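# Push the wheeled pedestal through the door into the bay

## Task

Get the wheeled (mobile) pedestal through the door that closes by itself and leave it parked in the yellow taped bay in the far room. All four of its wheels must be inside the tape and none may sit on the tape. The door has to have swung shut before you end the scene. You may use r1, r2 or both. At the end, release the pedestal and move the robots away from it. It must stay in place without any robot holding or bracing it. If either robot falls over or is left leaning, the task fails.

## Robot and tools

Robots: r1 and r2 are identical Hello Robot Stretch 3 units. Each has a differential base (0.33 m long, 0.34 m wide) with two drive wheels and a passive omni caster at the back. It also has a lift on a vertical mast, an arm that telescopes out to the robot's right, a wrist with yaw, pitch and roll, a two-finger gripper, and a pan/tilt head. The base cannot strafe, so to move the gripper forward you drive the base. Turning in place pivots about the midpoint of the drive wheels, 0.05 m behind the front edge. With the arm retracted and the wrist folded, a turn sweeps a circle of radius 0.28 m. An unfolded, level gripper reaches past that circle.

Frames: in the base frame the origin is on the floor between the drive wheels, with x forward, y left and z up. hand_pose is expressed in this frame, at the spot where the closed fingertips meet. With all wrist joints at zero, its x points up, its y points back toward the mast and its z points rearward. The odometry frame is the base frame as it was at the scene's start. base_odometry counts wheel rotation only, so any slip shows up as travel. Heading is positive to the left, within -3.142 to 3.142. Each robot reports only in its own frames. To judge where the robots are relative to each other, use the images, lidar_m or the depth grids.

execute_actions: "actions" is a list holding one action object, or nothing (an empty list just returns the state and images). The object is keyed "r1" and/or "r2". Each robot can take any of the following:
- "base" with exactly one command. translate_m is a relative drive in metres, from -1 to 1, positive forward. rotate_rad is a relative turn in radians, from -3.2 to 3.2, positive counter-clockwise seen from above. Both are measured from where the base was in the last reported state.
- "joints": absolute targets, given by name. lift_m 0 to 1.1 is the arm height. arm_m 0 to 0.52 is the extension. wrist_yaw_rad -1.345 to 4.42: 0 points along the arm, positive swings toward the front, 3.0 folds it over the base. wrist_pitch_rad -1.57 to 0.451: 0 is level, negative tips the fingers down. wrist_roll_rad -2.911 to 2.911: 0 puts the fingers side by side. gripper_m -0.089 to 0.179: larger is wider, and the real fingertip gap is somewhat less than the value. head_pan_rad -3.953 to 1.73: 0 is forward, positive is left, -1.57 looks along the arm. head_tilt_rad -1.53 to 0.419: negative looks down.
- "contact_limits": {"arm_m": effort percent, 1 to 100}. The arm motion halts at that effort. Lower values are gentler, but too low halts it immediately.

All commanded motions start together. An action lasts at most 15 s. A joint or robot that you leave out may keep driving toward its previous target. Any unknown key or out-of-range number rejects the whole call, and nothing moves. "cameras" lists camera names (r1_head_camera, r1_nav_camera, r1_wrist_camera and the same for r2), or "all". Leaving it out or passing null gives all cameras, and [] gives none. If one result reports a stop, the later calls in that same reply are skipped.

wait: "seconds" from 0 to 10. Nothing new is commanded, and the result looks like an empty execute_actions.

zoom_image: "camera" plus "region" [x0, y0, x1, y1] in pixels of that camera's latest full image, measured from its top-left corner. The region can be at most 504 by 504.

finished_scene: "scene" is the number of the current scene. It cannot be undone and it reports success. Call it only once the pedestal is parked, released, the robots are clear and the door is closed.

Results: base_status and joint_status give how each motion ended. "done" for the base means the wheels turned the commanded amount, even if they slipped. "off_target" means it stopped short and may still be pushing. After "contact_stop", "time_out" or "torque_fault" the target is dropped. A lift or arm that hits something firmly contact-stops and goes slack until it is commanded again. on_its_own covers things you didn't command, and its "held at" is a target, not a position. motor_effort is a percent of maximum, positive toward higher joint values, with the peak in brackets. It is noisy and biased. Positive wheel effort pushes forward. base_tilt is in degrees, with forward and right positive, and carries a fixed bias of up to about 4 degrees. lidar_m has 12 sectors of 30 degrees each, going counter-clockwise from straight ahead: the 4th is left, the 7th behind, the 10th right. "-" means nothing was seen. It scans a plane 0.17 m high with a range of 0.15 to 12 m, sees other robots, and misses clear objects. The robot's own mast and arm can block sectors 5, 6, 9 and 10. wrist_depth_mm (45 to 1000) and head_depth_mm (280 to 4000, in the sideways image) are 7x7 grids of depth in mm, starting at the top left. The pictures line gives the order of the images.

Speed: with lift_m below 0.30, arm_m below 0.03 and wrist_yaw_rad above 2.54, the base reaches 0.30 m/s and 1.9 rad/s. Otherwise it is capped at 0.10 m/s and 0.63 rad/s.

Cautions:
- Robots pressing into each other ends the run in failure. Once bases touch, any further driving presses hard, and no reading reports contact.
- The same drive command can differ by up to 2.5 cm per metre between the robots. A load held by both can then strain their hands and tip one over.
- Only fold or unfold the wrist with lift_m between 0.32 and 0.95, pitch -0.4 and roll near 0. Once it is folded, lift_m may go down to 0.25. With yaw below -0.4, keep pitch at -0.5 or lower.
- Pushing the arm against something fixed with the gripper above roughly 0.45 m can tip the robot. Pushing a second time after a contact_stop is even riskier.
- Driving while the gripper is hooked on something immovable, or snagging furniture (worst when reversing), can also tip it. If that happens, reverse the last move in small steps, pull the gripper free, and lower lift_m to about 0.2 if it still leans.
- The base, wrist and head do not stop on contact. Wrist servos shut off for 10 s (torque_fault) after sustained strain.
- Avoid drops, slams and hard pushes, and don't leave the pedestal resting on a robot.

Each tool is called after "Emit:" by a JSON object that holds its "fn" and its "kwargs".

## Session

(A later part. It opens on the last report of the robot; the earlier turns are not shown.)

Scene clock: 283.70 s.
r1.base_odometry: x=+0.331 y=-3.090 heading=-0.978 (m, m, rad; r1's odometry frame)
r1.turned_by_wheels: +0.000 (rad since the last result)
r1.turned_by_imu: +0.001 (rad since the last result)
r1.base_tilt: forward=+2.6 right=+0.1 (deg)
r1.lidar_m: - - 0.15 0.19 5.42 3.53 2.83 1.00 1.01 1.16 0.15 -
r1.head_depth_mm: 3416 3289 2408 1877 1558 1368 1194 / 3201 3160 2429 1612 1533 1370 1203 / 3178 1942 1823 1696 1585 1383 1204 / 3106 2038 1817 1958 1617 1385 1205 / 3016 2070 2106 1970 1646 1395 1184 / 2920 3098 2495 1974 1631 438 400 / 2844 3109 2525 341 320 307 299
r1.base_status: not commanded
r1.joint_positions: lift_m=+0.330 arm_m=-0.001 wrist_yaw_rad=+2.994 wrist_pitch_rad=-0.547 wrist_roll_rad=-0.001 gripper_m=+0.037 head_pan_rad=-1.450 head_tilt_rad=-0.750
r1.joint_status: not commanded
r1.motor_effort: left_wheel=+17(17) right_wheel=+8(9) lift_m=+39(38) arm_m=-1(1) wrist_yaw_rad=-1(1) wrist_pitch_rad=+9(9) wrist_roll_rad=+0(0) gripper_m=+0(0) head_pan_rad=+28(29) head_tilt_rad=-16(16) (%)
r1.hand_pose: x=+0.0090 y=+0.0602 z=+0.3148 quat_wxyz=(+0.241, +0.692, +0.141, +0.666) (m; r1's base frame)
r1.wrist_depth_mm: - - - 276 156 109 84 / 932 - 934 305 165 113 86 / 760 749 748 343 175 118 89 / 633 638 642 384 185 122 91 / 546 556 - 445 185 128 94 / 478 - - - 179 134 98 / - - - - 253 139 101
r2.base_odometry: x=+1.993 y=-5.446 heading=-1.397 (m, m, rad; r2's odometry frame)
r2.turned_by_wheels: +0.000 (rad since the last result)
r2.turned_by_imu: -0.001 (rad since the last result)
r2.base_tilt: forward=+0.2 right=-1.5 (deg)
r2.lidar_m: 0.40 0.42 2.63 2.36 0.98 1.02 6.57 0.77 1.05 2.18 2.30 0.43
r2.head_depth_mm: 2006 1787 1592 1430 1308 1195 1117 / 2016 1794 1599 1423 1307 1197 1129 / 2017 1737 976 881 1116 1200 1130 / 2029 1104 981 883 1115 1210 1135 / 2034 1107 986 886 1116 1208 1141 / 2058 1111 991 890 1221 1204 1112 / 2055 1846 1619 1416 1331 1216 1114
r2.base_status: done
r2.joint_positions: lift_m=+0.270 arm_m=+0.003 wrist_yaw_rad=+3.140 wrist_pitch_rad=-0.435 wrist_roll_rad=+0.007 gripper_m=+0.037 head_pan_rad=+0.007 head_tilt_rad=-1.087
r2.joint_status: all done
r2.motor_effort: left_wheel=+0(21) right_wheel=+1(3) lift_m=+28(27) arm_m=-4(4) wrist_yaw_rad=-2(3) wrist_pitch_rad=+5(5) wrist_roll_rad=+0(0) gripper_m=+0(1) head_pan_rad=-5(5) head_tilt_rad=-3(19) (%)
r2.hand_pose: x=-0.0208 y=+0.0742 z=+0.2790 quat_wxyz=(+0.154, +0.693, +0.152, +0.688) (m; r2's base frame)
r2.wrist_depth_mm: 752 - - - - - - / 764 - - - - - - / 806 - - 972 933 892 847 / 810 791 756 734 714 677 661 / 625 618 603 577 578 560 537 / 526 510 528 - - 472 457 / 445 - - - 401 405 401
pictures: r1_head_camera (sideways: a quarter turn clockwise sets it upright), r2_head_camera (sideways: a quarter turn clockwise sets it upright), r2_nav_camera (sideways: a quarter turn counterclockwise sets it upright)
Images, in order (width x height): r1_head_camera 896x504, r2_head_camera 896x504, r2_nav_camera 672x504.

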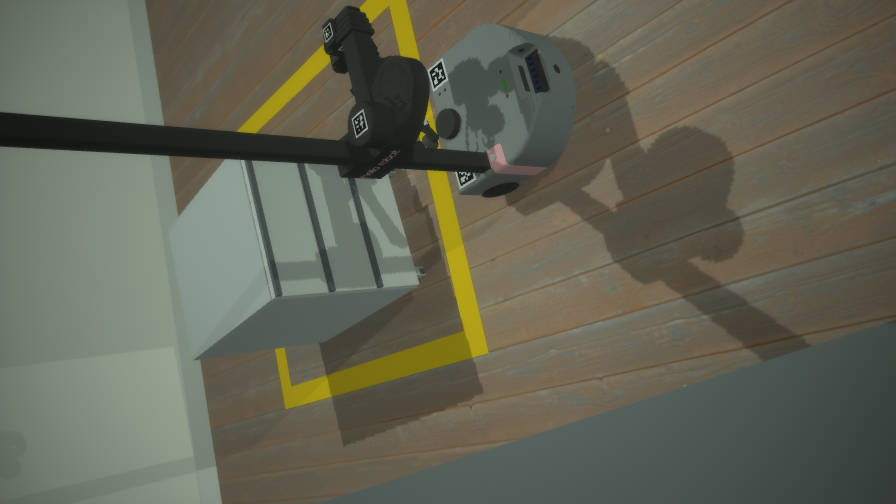

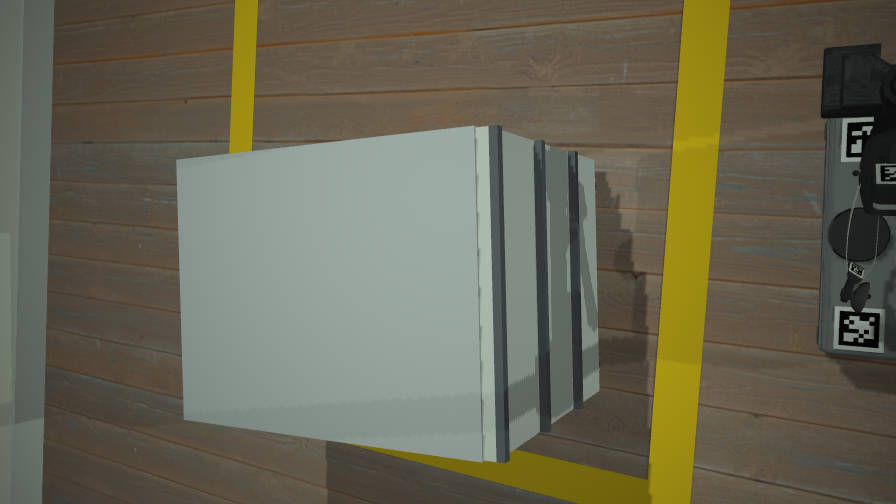

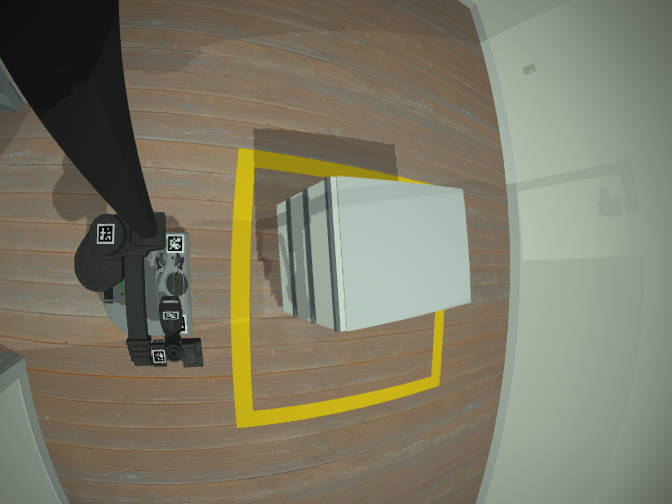

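Emit:
{"fn": "execute_actions", "kwargs": {"actions": [{"r1":{"base":{"translate_m":-0.8},"joints":{"head_pan_rad":-0.5,"head_tilt_rad":-0.7}}}], "cameras": ["r1_nav_camera","r1_head_camera"]}}

Scene clock: 293.43 s.
r1.base_odometry: x=-0.116 y=-2.427 heading=-0.977 (m, m, rad; r1's odometry frame)
r1.turned_by_wheels: +0.001 (rad since the last result)
r1.turned_by_imu: +0.002 (rad since the last result)
r1.base_tilt: forward=+2.6 right=+0.0 (deg)
r1.lidar_m: 0.20 0.15 3.94 4.43 5.14 2.62 2.10 1.65 0.80 0.66 1.38 0.71
r1.head_depth_mm: 3388 3594 2646 2048 1666 1415 1222 / 3538 3730 2651 2075 1676 1419 1230 / 3825 3829 2672 2077 1704 1418 1229 / 3922 3802 2717 2080 1688 1433 1229 / 3561 3671 2593 1911 1522 1335 1163 / 917 942 858 775 706 653 608 / 575 536 505 475 450 427 406
r1.base_status: translate_m off_target (by the wheels' count: -0.8001 of -0.8000)
r1.joint_positions: lift_m=+0.330 arm_m=-0.001 wrist_yaw_rad=+2.994 wrist_pitch_rad=-0.547 wrist_roll_rad=-0.001 gripper_m=+0.037 head_pan_rad=-0.505 head_tilt_rad=-0.699
r1.joint_status: all done
r1.on_its_own: left_wheel is at rest, and its effort (+30) is outside its rest range (-18 to +18)
r1.motor_effort: left_wheel=+30(92) right_wheel=+5(20) lift_m=+38(38) arm_m=-1(1) wrist_yaw_rad=+0(1) wrist_pitch_rad=+9(9) wrist_roll_rad=+0(0) gripper_m=+0(0) head_pan_rad=+3(52) head_tilt_rad=+0(14) (%)
r1.hand_pose: x=+0.0090 y=+0.0601 z=+0.3148 quat_wxyz=(+0.241, +0.692, +0.141, +0.665) (m; r1's base frame)
r1.wrist_depth_mm: - - - - 152 139 129 / 951 - 949 978 167 152 141 / 759 753 776 775 186 169 155 / 637 636 631 659 210 189 171 / 546 551 - 569 236 213 191 / 481 - - - 267 248 219 / - - - - 361 291 252
r2.base_odometry: x=+1.993 y=-5.446 heading=-1.397 (m, m, rad; r2's odometry frame)
r2.turned_by_wheels: +0.000 (rad since the last result)
r2.turned_by_imu: +0.003 (rad since the last result)
r2.base_tilt: forward=+0.2 right=-1.5 (deg)
r2.lidar_m: 0.41 0.42 2.63 2.35 0.99 1.02 1.25 0.77 1.04 2.19 2.30 0.43
r2.head_depth_mm: 2000 1799 1580 1430 1307 1192 1119 / 2003 1784 1602 1423 1309 1199 1132 / 2015 1735 977 882 1111 1199 1129 / 2031 1103 983 881 1115 1202 1136 / 2043 1108 986 886 1115 1207 1140 / 2046 1110 984 885 1218 1205 1120 / 2071 1824 1624 1414 1319 1209 1119
r2.base_status: not commanded
r2.joint_positions: lift_m=+0.270 arm_m=+0.003 wrist_yaw_rad=+3.140 wrist_pitch_rad=-0.435 wrist_roll_rad=+0.007 gripper_m=+0.037 head_pan_rad=+0.007 head_tilt_rad=-1.087
r2.joint_status: not commanded
r2.motor_effort: left_wheel=-1(1) right_wheel=+1(1) lift_m=+28(28) arm_m=-4(4) wrist_yaw_rad=-2(1) wrist_pitch_rad=+5(4) wrist_roll_rad=+0(0) gripper_m=+0(0) head_pan_rad=-6(5) head_tilt_rad=-4(4) (%)
r2.hand_pose: x=-0.0208 y=+0.0742 z=+0.2790 quat_wxyz=(+0.154, +0.693, +0.152, +0.688) (m; r2's base frame)
r2.wrist_depth_mm: 752 - - - - - - / 761 - - - - - - / 807 - - 970 937 885 861 / 786 768 747 707 710 685 672 / 633 620 610 591 584 551 543 / 521 508 518 - - 474 457 / 441 - - - 399 406 397
pictures: r1_head_camera (sideways: a quarter turn clockwise sets it upright), r1_nav_camera (sideways: a quarter turn counterclockwise sets it upright)
Images, in order (width x height): r1_head_camera 896x504, r1_nav_camera 672x504.

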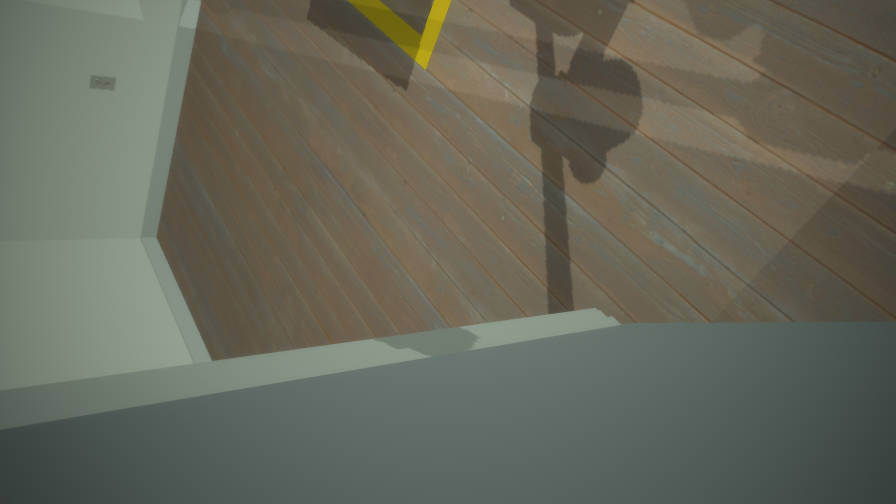

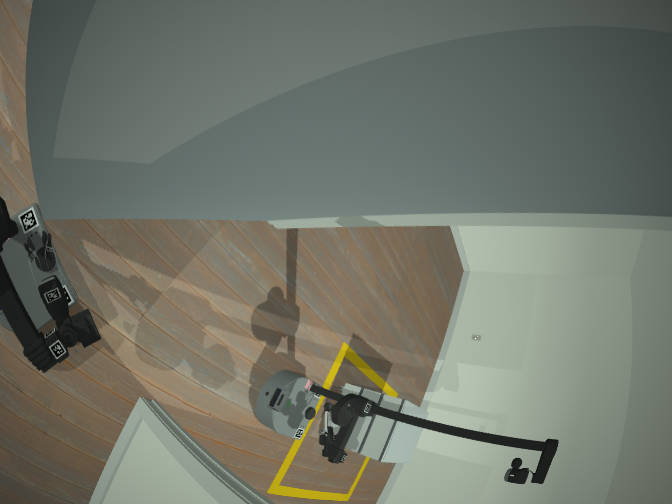

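Emit:
{"fn": "execute_actions", "kwargs": {"actions": [{"r1":{"base":{"translate_m":-0.35},"joints":{"head_pan_rad":0}}}], "cameras": ["r1_nav_camera"]}}

Scene clock: 298.43 s.
r1.base_odometry: x=-0.311 y=-2.137 heading=-0.977 (m, m, rad; r1's odometry frame)
r1.turned_by_wheels: +0.000 (rad since the last result)
r1.turned_by_imu: +0.001 (rad since the last result)
r1.base_tilt: forward=+2.7 right=+0.0 (deg)
r1.lidar_m: 1.26 2.98 3.23 4.92 4.55 2.22 1.77 1.75 0.96 0.77 0.75 0.81
r1.head_depth_mm: 1020 1093 1184 1289 1415 1419 1228 / 1163 1272 1406 1561 1636 1413 1225 / 1380 1519 1709 1884 1677 1425 1225 / 1683 1889 2208 2087 1691 1425 1234 / 2119 2485 2614 2115 1698 1430 1236 / 2677 2960 2721 2101 1710 1446 1248 / 2607 2860 2768 2132 1718 1454 1248
r1.base_status: done
r1.joint_positions: lift_m=+0.330 arm_m=-0.001 wrist_yaw_rad=+2.992 wrist_pitch_rad=-0.550 wrist_roll_rad=+0.004 gripper_m=+0.037 head_pan_rad=-0.007 head_tilt_rad=-0.699
r1.joint_status: all done
r1.motor_effort: left_wheel=-1(21) right_wheel=+0(6) lift_m=+39(39) arm_m=-2(7) wrist_yaw_rad=+2(2) wrist_pitch_rad=+11(59) wrist_roll_rad=-2(5) gripper_m=+0(1) head_pan_rad=+4(38) head_tilt_rad=-1(0) (%)
r1.hand_pose: x=+0.0095 y=+0.0594 z=+0.3141 quat_wxyz=(+0.243, +0.694, +0.140, +0.663) (m; r1's base frame)
r1.wrist_depth_mm: - - - - - - - / 942 - 938 990 954 992 - / 759 767 781 747 774 793 794 / 639 640 637 660 645 643 651 / 543 549 - 573 557 558 554 / 471 - - - 488 491 492 / - - - - 430 435 436
r2.base_odometry: x=+1.993 y=-5.446 heading=-1.397 (m, m, rad; r2's odometry frame)
r2.turned_by_wheels: +0.000 (rad since the last result)
r2.turned_by_imu: +0.001 (rad since the last result)
r2.base_tilt: forward=+0.2 right=-1.6 (deg)
r2.lidar_m: 0.40 0.41 2.63 2.36 0.99 0.81 0.79 0.77 1.04 2.19 2.30 0.43
r2.head_depth_mm: 1995 1792 1591 1434 1305 1193 1116 / 2009 1787 1604 1418 1309 1195 1132 / 2021 1738 977 884 1117 1200 1135 / 2014 1103 982 883 1115 1208 1135 / 2042 1108 983 885 1116 1207 1142 / 2039 1113 988 887 1223 1214 1115 / 2070 1826 1619 1415 1322 1209 1118
r2.base_status: not commanded
r2.joint_positions: lift_m=+0.270 arm_m=+0.003 wrist_yaw_rad=+3.140 wrist_pitch_rad=-0.435 wrist_roll_rad=+0.007 gripper_m=+0.037 head_pan_rad=+0.007 head_tilt_rad=-1.087
r2.joint_status: not commanded
r2.motor_effort: left_wheel=-1(0) right_wheel=+1(1) lift_m=+28(28) arm_m=-4(4) wrist_yaw_rad=-1(2) wrist_pitch_rad=+5(5) wrist_roll_rad=+0(0) gripper_m=+0(0) head_pan_rad=-6(6) head_tilt_rad=-4(5) (%)
r2.hand_pose: x=-0.0208 y=+0.0742 z=+0.2790 quat_wxyz=(+0.154, +0.693, +0.152, +0.688) (m; r2's base frame)
r2.wrist_depth_mm: 735 - - - - - - / 758 - - - - - - / 767 - - 977 910 866 857 / 760 783 745 717 708 678 649 / 637 624 597 580 587 554 535 / 524 510 519 - - 468 461 / 447 - - - 398 402 403
pictures: r1_nav_camera (sideways: a quarter turn counterclockwise sets it upright)
Images, in order (width x height): r1_nav_camera 672x504.

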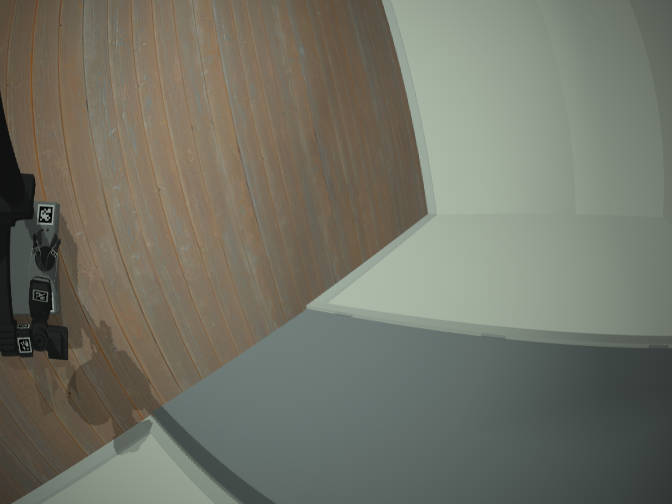

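Door looks shut.

Emit:
{"fn": "wait", "kwargs": {"seconds": 2}}

Emit:
{"fn": "finished_scene", "kwargs": {"scene": 1}}

Scene clock: 300.63 s.
r1.base_odometry: x=-0.311 y=-2.137 heading=-0.977 (m, m, rad; r1's odometry frame)
r1.turned_by_wheels: +0.000 (rad since the last result)
r1.turned_by_imu: +0.001 (rad since the last result)
r1.base_tilt: forward=+2.7 right=+0.1 (deg)
r1.lidar_m: 1.26 2.98 3.24 4.92 4.58 2.22 1.77 1.75 0.96 0.77 0.75 0.83
r1.head_depth_mm: 1023 1105 1197 1310 1444 1409 1227 / 1165 1272 1410 1552 1631 1417 1225 / 1379 1532 1710 1894 1673 1424 1230 / 1674 1896 2181 2070 1692 1425 1233 / 2131 2485 2620 2086 1697 1432 1240 / 2676 2979 2722 2126 1709 1438 1247 / 2609 2901 2757 2129 1716 1459 1249
r1.base_status: done
r1.joint_positions: lift_m=+0.330 arm_m=-0.001 wrist_yaw_rad=+2.992 wrist_pitch_rad=-0.550 wrist_roll_rad=+0.004 gripper_m=+0.037 head_pan_rad=-0.007 head_tilt_rad=-0.699
r1.joint_status: all done
r1.motor_effort: left_wheel=-1(21) right_wheel=+0(6) lift_m=+38(39) arm_m=-2(7) wrist_yaw_rad=+1(2) wrist_pitch_rad=+11(59) wrist_roll_rad=-3(5) gripper_m=+0(1) head_pan_rad=+5(38) head_tilt_rad=+0(0) (%)
r1.hand_pose: x=+0.0095 y=+0.0594 z=+0.3141 quat_wxyz=(+0.243, +0.694, +0.140, +0.663) (m; r1's base frame)
r1.wrist_depth_mm: - - - - - - - / 951 - 954 964 955 978 - / 761 760 774 786 766 778 795 / 639 645 646 645 638 651 662 / 544 557 - 573 566 558 563 / 483 - - - 491 483 488 / - - - - 427 437 440
r2.base_odometry: x=+1.993 y=-5.446 heading=-1.397 (m, m, rad; r2's odometry frame)
r2.turned_by_wheels: +0.000 (rad since the last result)
r2.turned_by_imu: +0.001 (rad since the last result)
r2.base_tilt: forward=+0.2 right=-1.5 (deg)
r2.lidar_m: 0.41 0.42 2.64 2.36 0.99 0.80 0.77 0.77 1.05 2.19 2.30 0.43
r2.head_depth_mm: 2005 1783 1590 1435 1303 1196 1118 / 2008 1806 1589 1418 1306 1196 1128 / 2015 1737 977 883 1111 1198 1133 / 2038 1104 985 884 1116 1205 1135 / 2032 1110 983 884 1119 1208 1141 / 2058 1113 985 888 1227 1206 1116 / 2069 1830 1616 1413 1321 1210 1117
r2.base_status: not commanded
r2.joint_positions: lift_m=+0.270 arm_m=+0.003 wrist_yaw_rad=+3.140 wrist_pitch_rad=-0.435 wrist_roll_rad=+0.007 gripper_m=+0.037 head_pan_rad=+0.007 head_tilt_rad=-1.087
r2.joint_status: not commanded
r2.motor_effort: left_wheel=+0(0) right_wheel=+1(1) lift_m=+28(28) arm_m=-4(4) wrist_yaw_rad=-1(2) wrist_pitch_rad=+5(5) wrist_roll_rad=+0(0) gripper_m=+0(0) head_pan_rad=-4(6) head_tilt_rad=-4(5) (%)
r2.hand_pose: x=-0.0208 y=+0.0742 z=+0.2790 quat_wxyz=(+0.154, +0.693, +0.152, +0.688) (m; r2's base frame)
r2.wrist_depth_mm: 738 - - - - - - / 740 - - - - - - / 793 - - 962 938 908 838 / 758 790 758 718 690 683 654 / 630 621 598 587 595 550 537 / 519 511 517 - - 474 456 / 442 - - - 400 402 400
wait: 2.00 s; at rest by 0.07 s
pictures: r1_head_camera (sideways: a quarter turn clockwise sets it upright), r1_nav_camera (sideways: a quarter turn counterclockwise sets it upright), r1_wrist_camera, r2_head_camera (sideways: a quarter turn clockwise sets it upright), r2_nav_camera (sideways: a quarter turn counterclockwise sets it upright), r2_wrist_camera
Images, in order (width x height): r1_head_camera 896x504, r1_nav_camera 672x504, r1_wrist_camera 644x364, r2_head_camera 896x504, r2_nav_camera 672x504, r2_wrist_camera 644x364.

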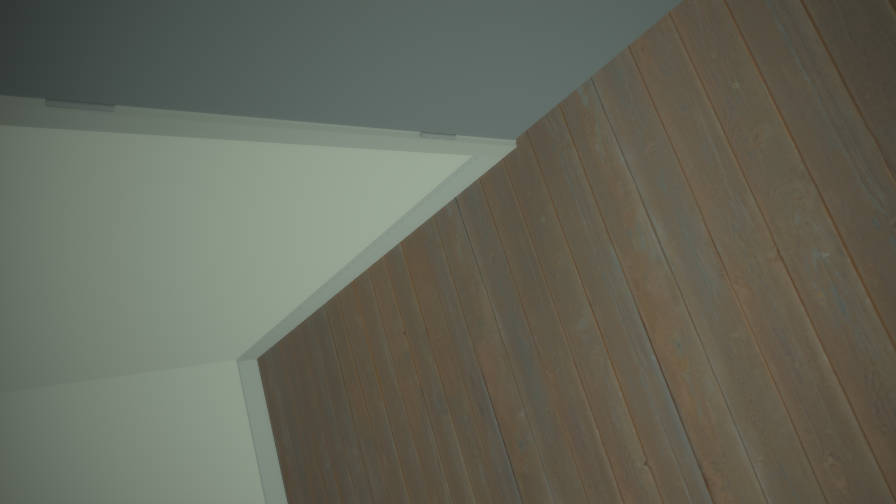

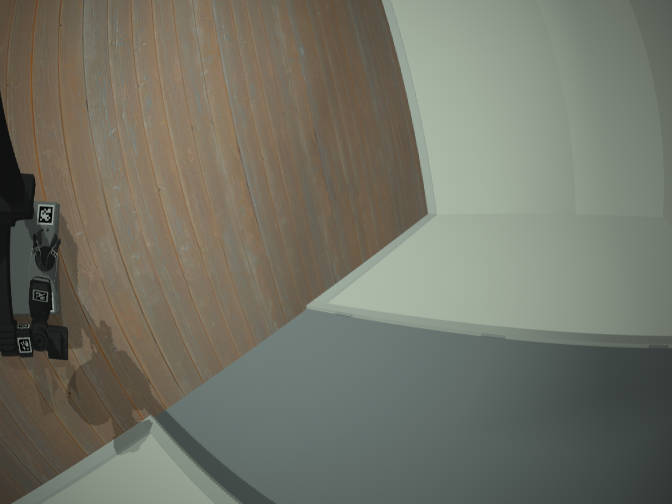

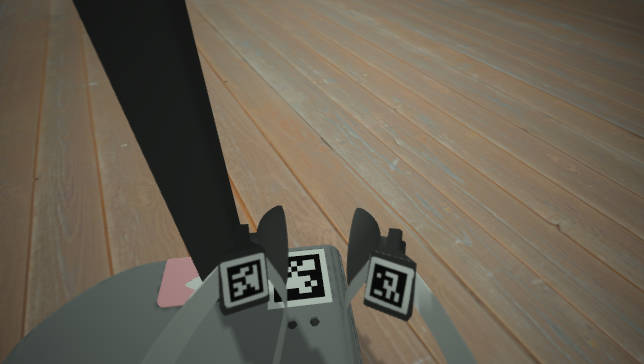

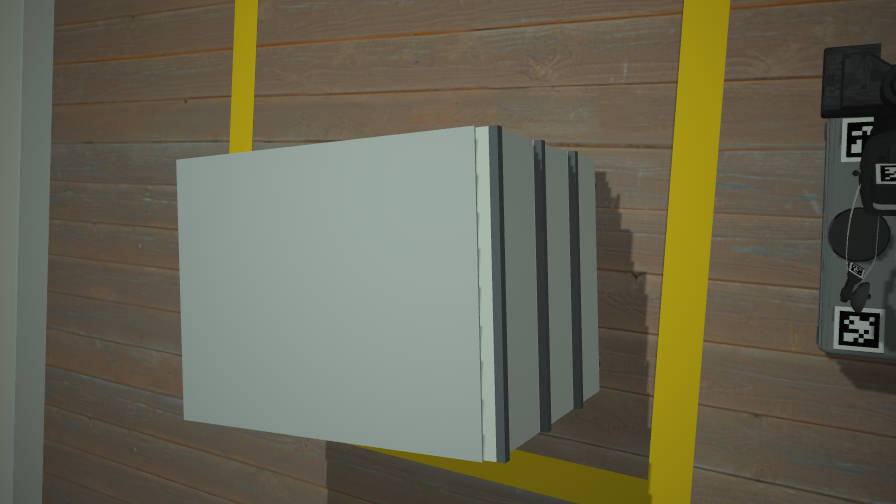

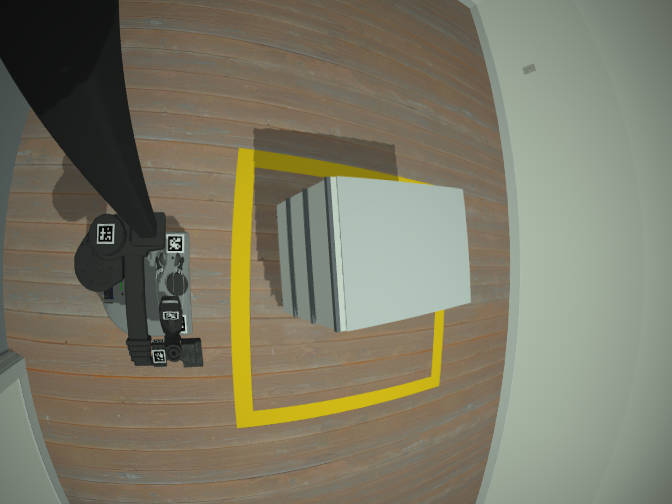

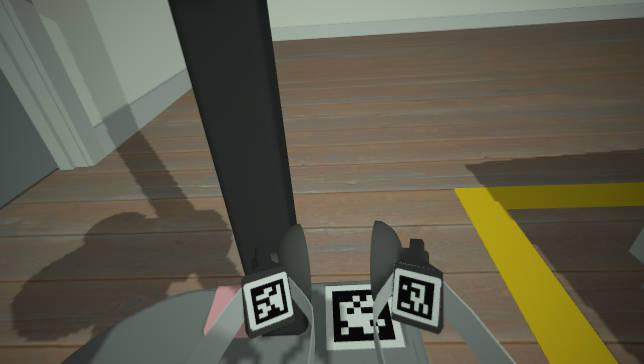

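The scene is finished: the task was done.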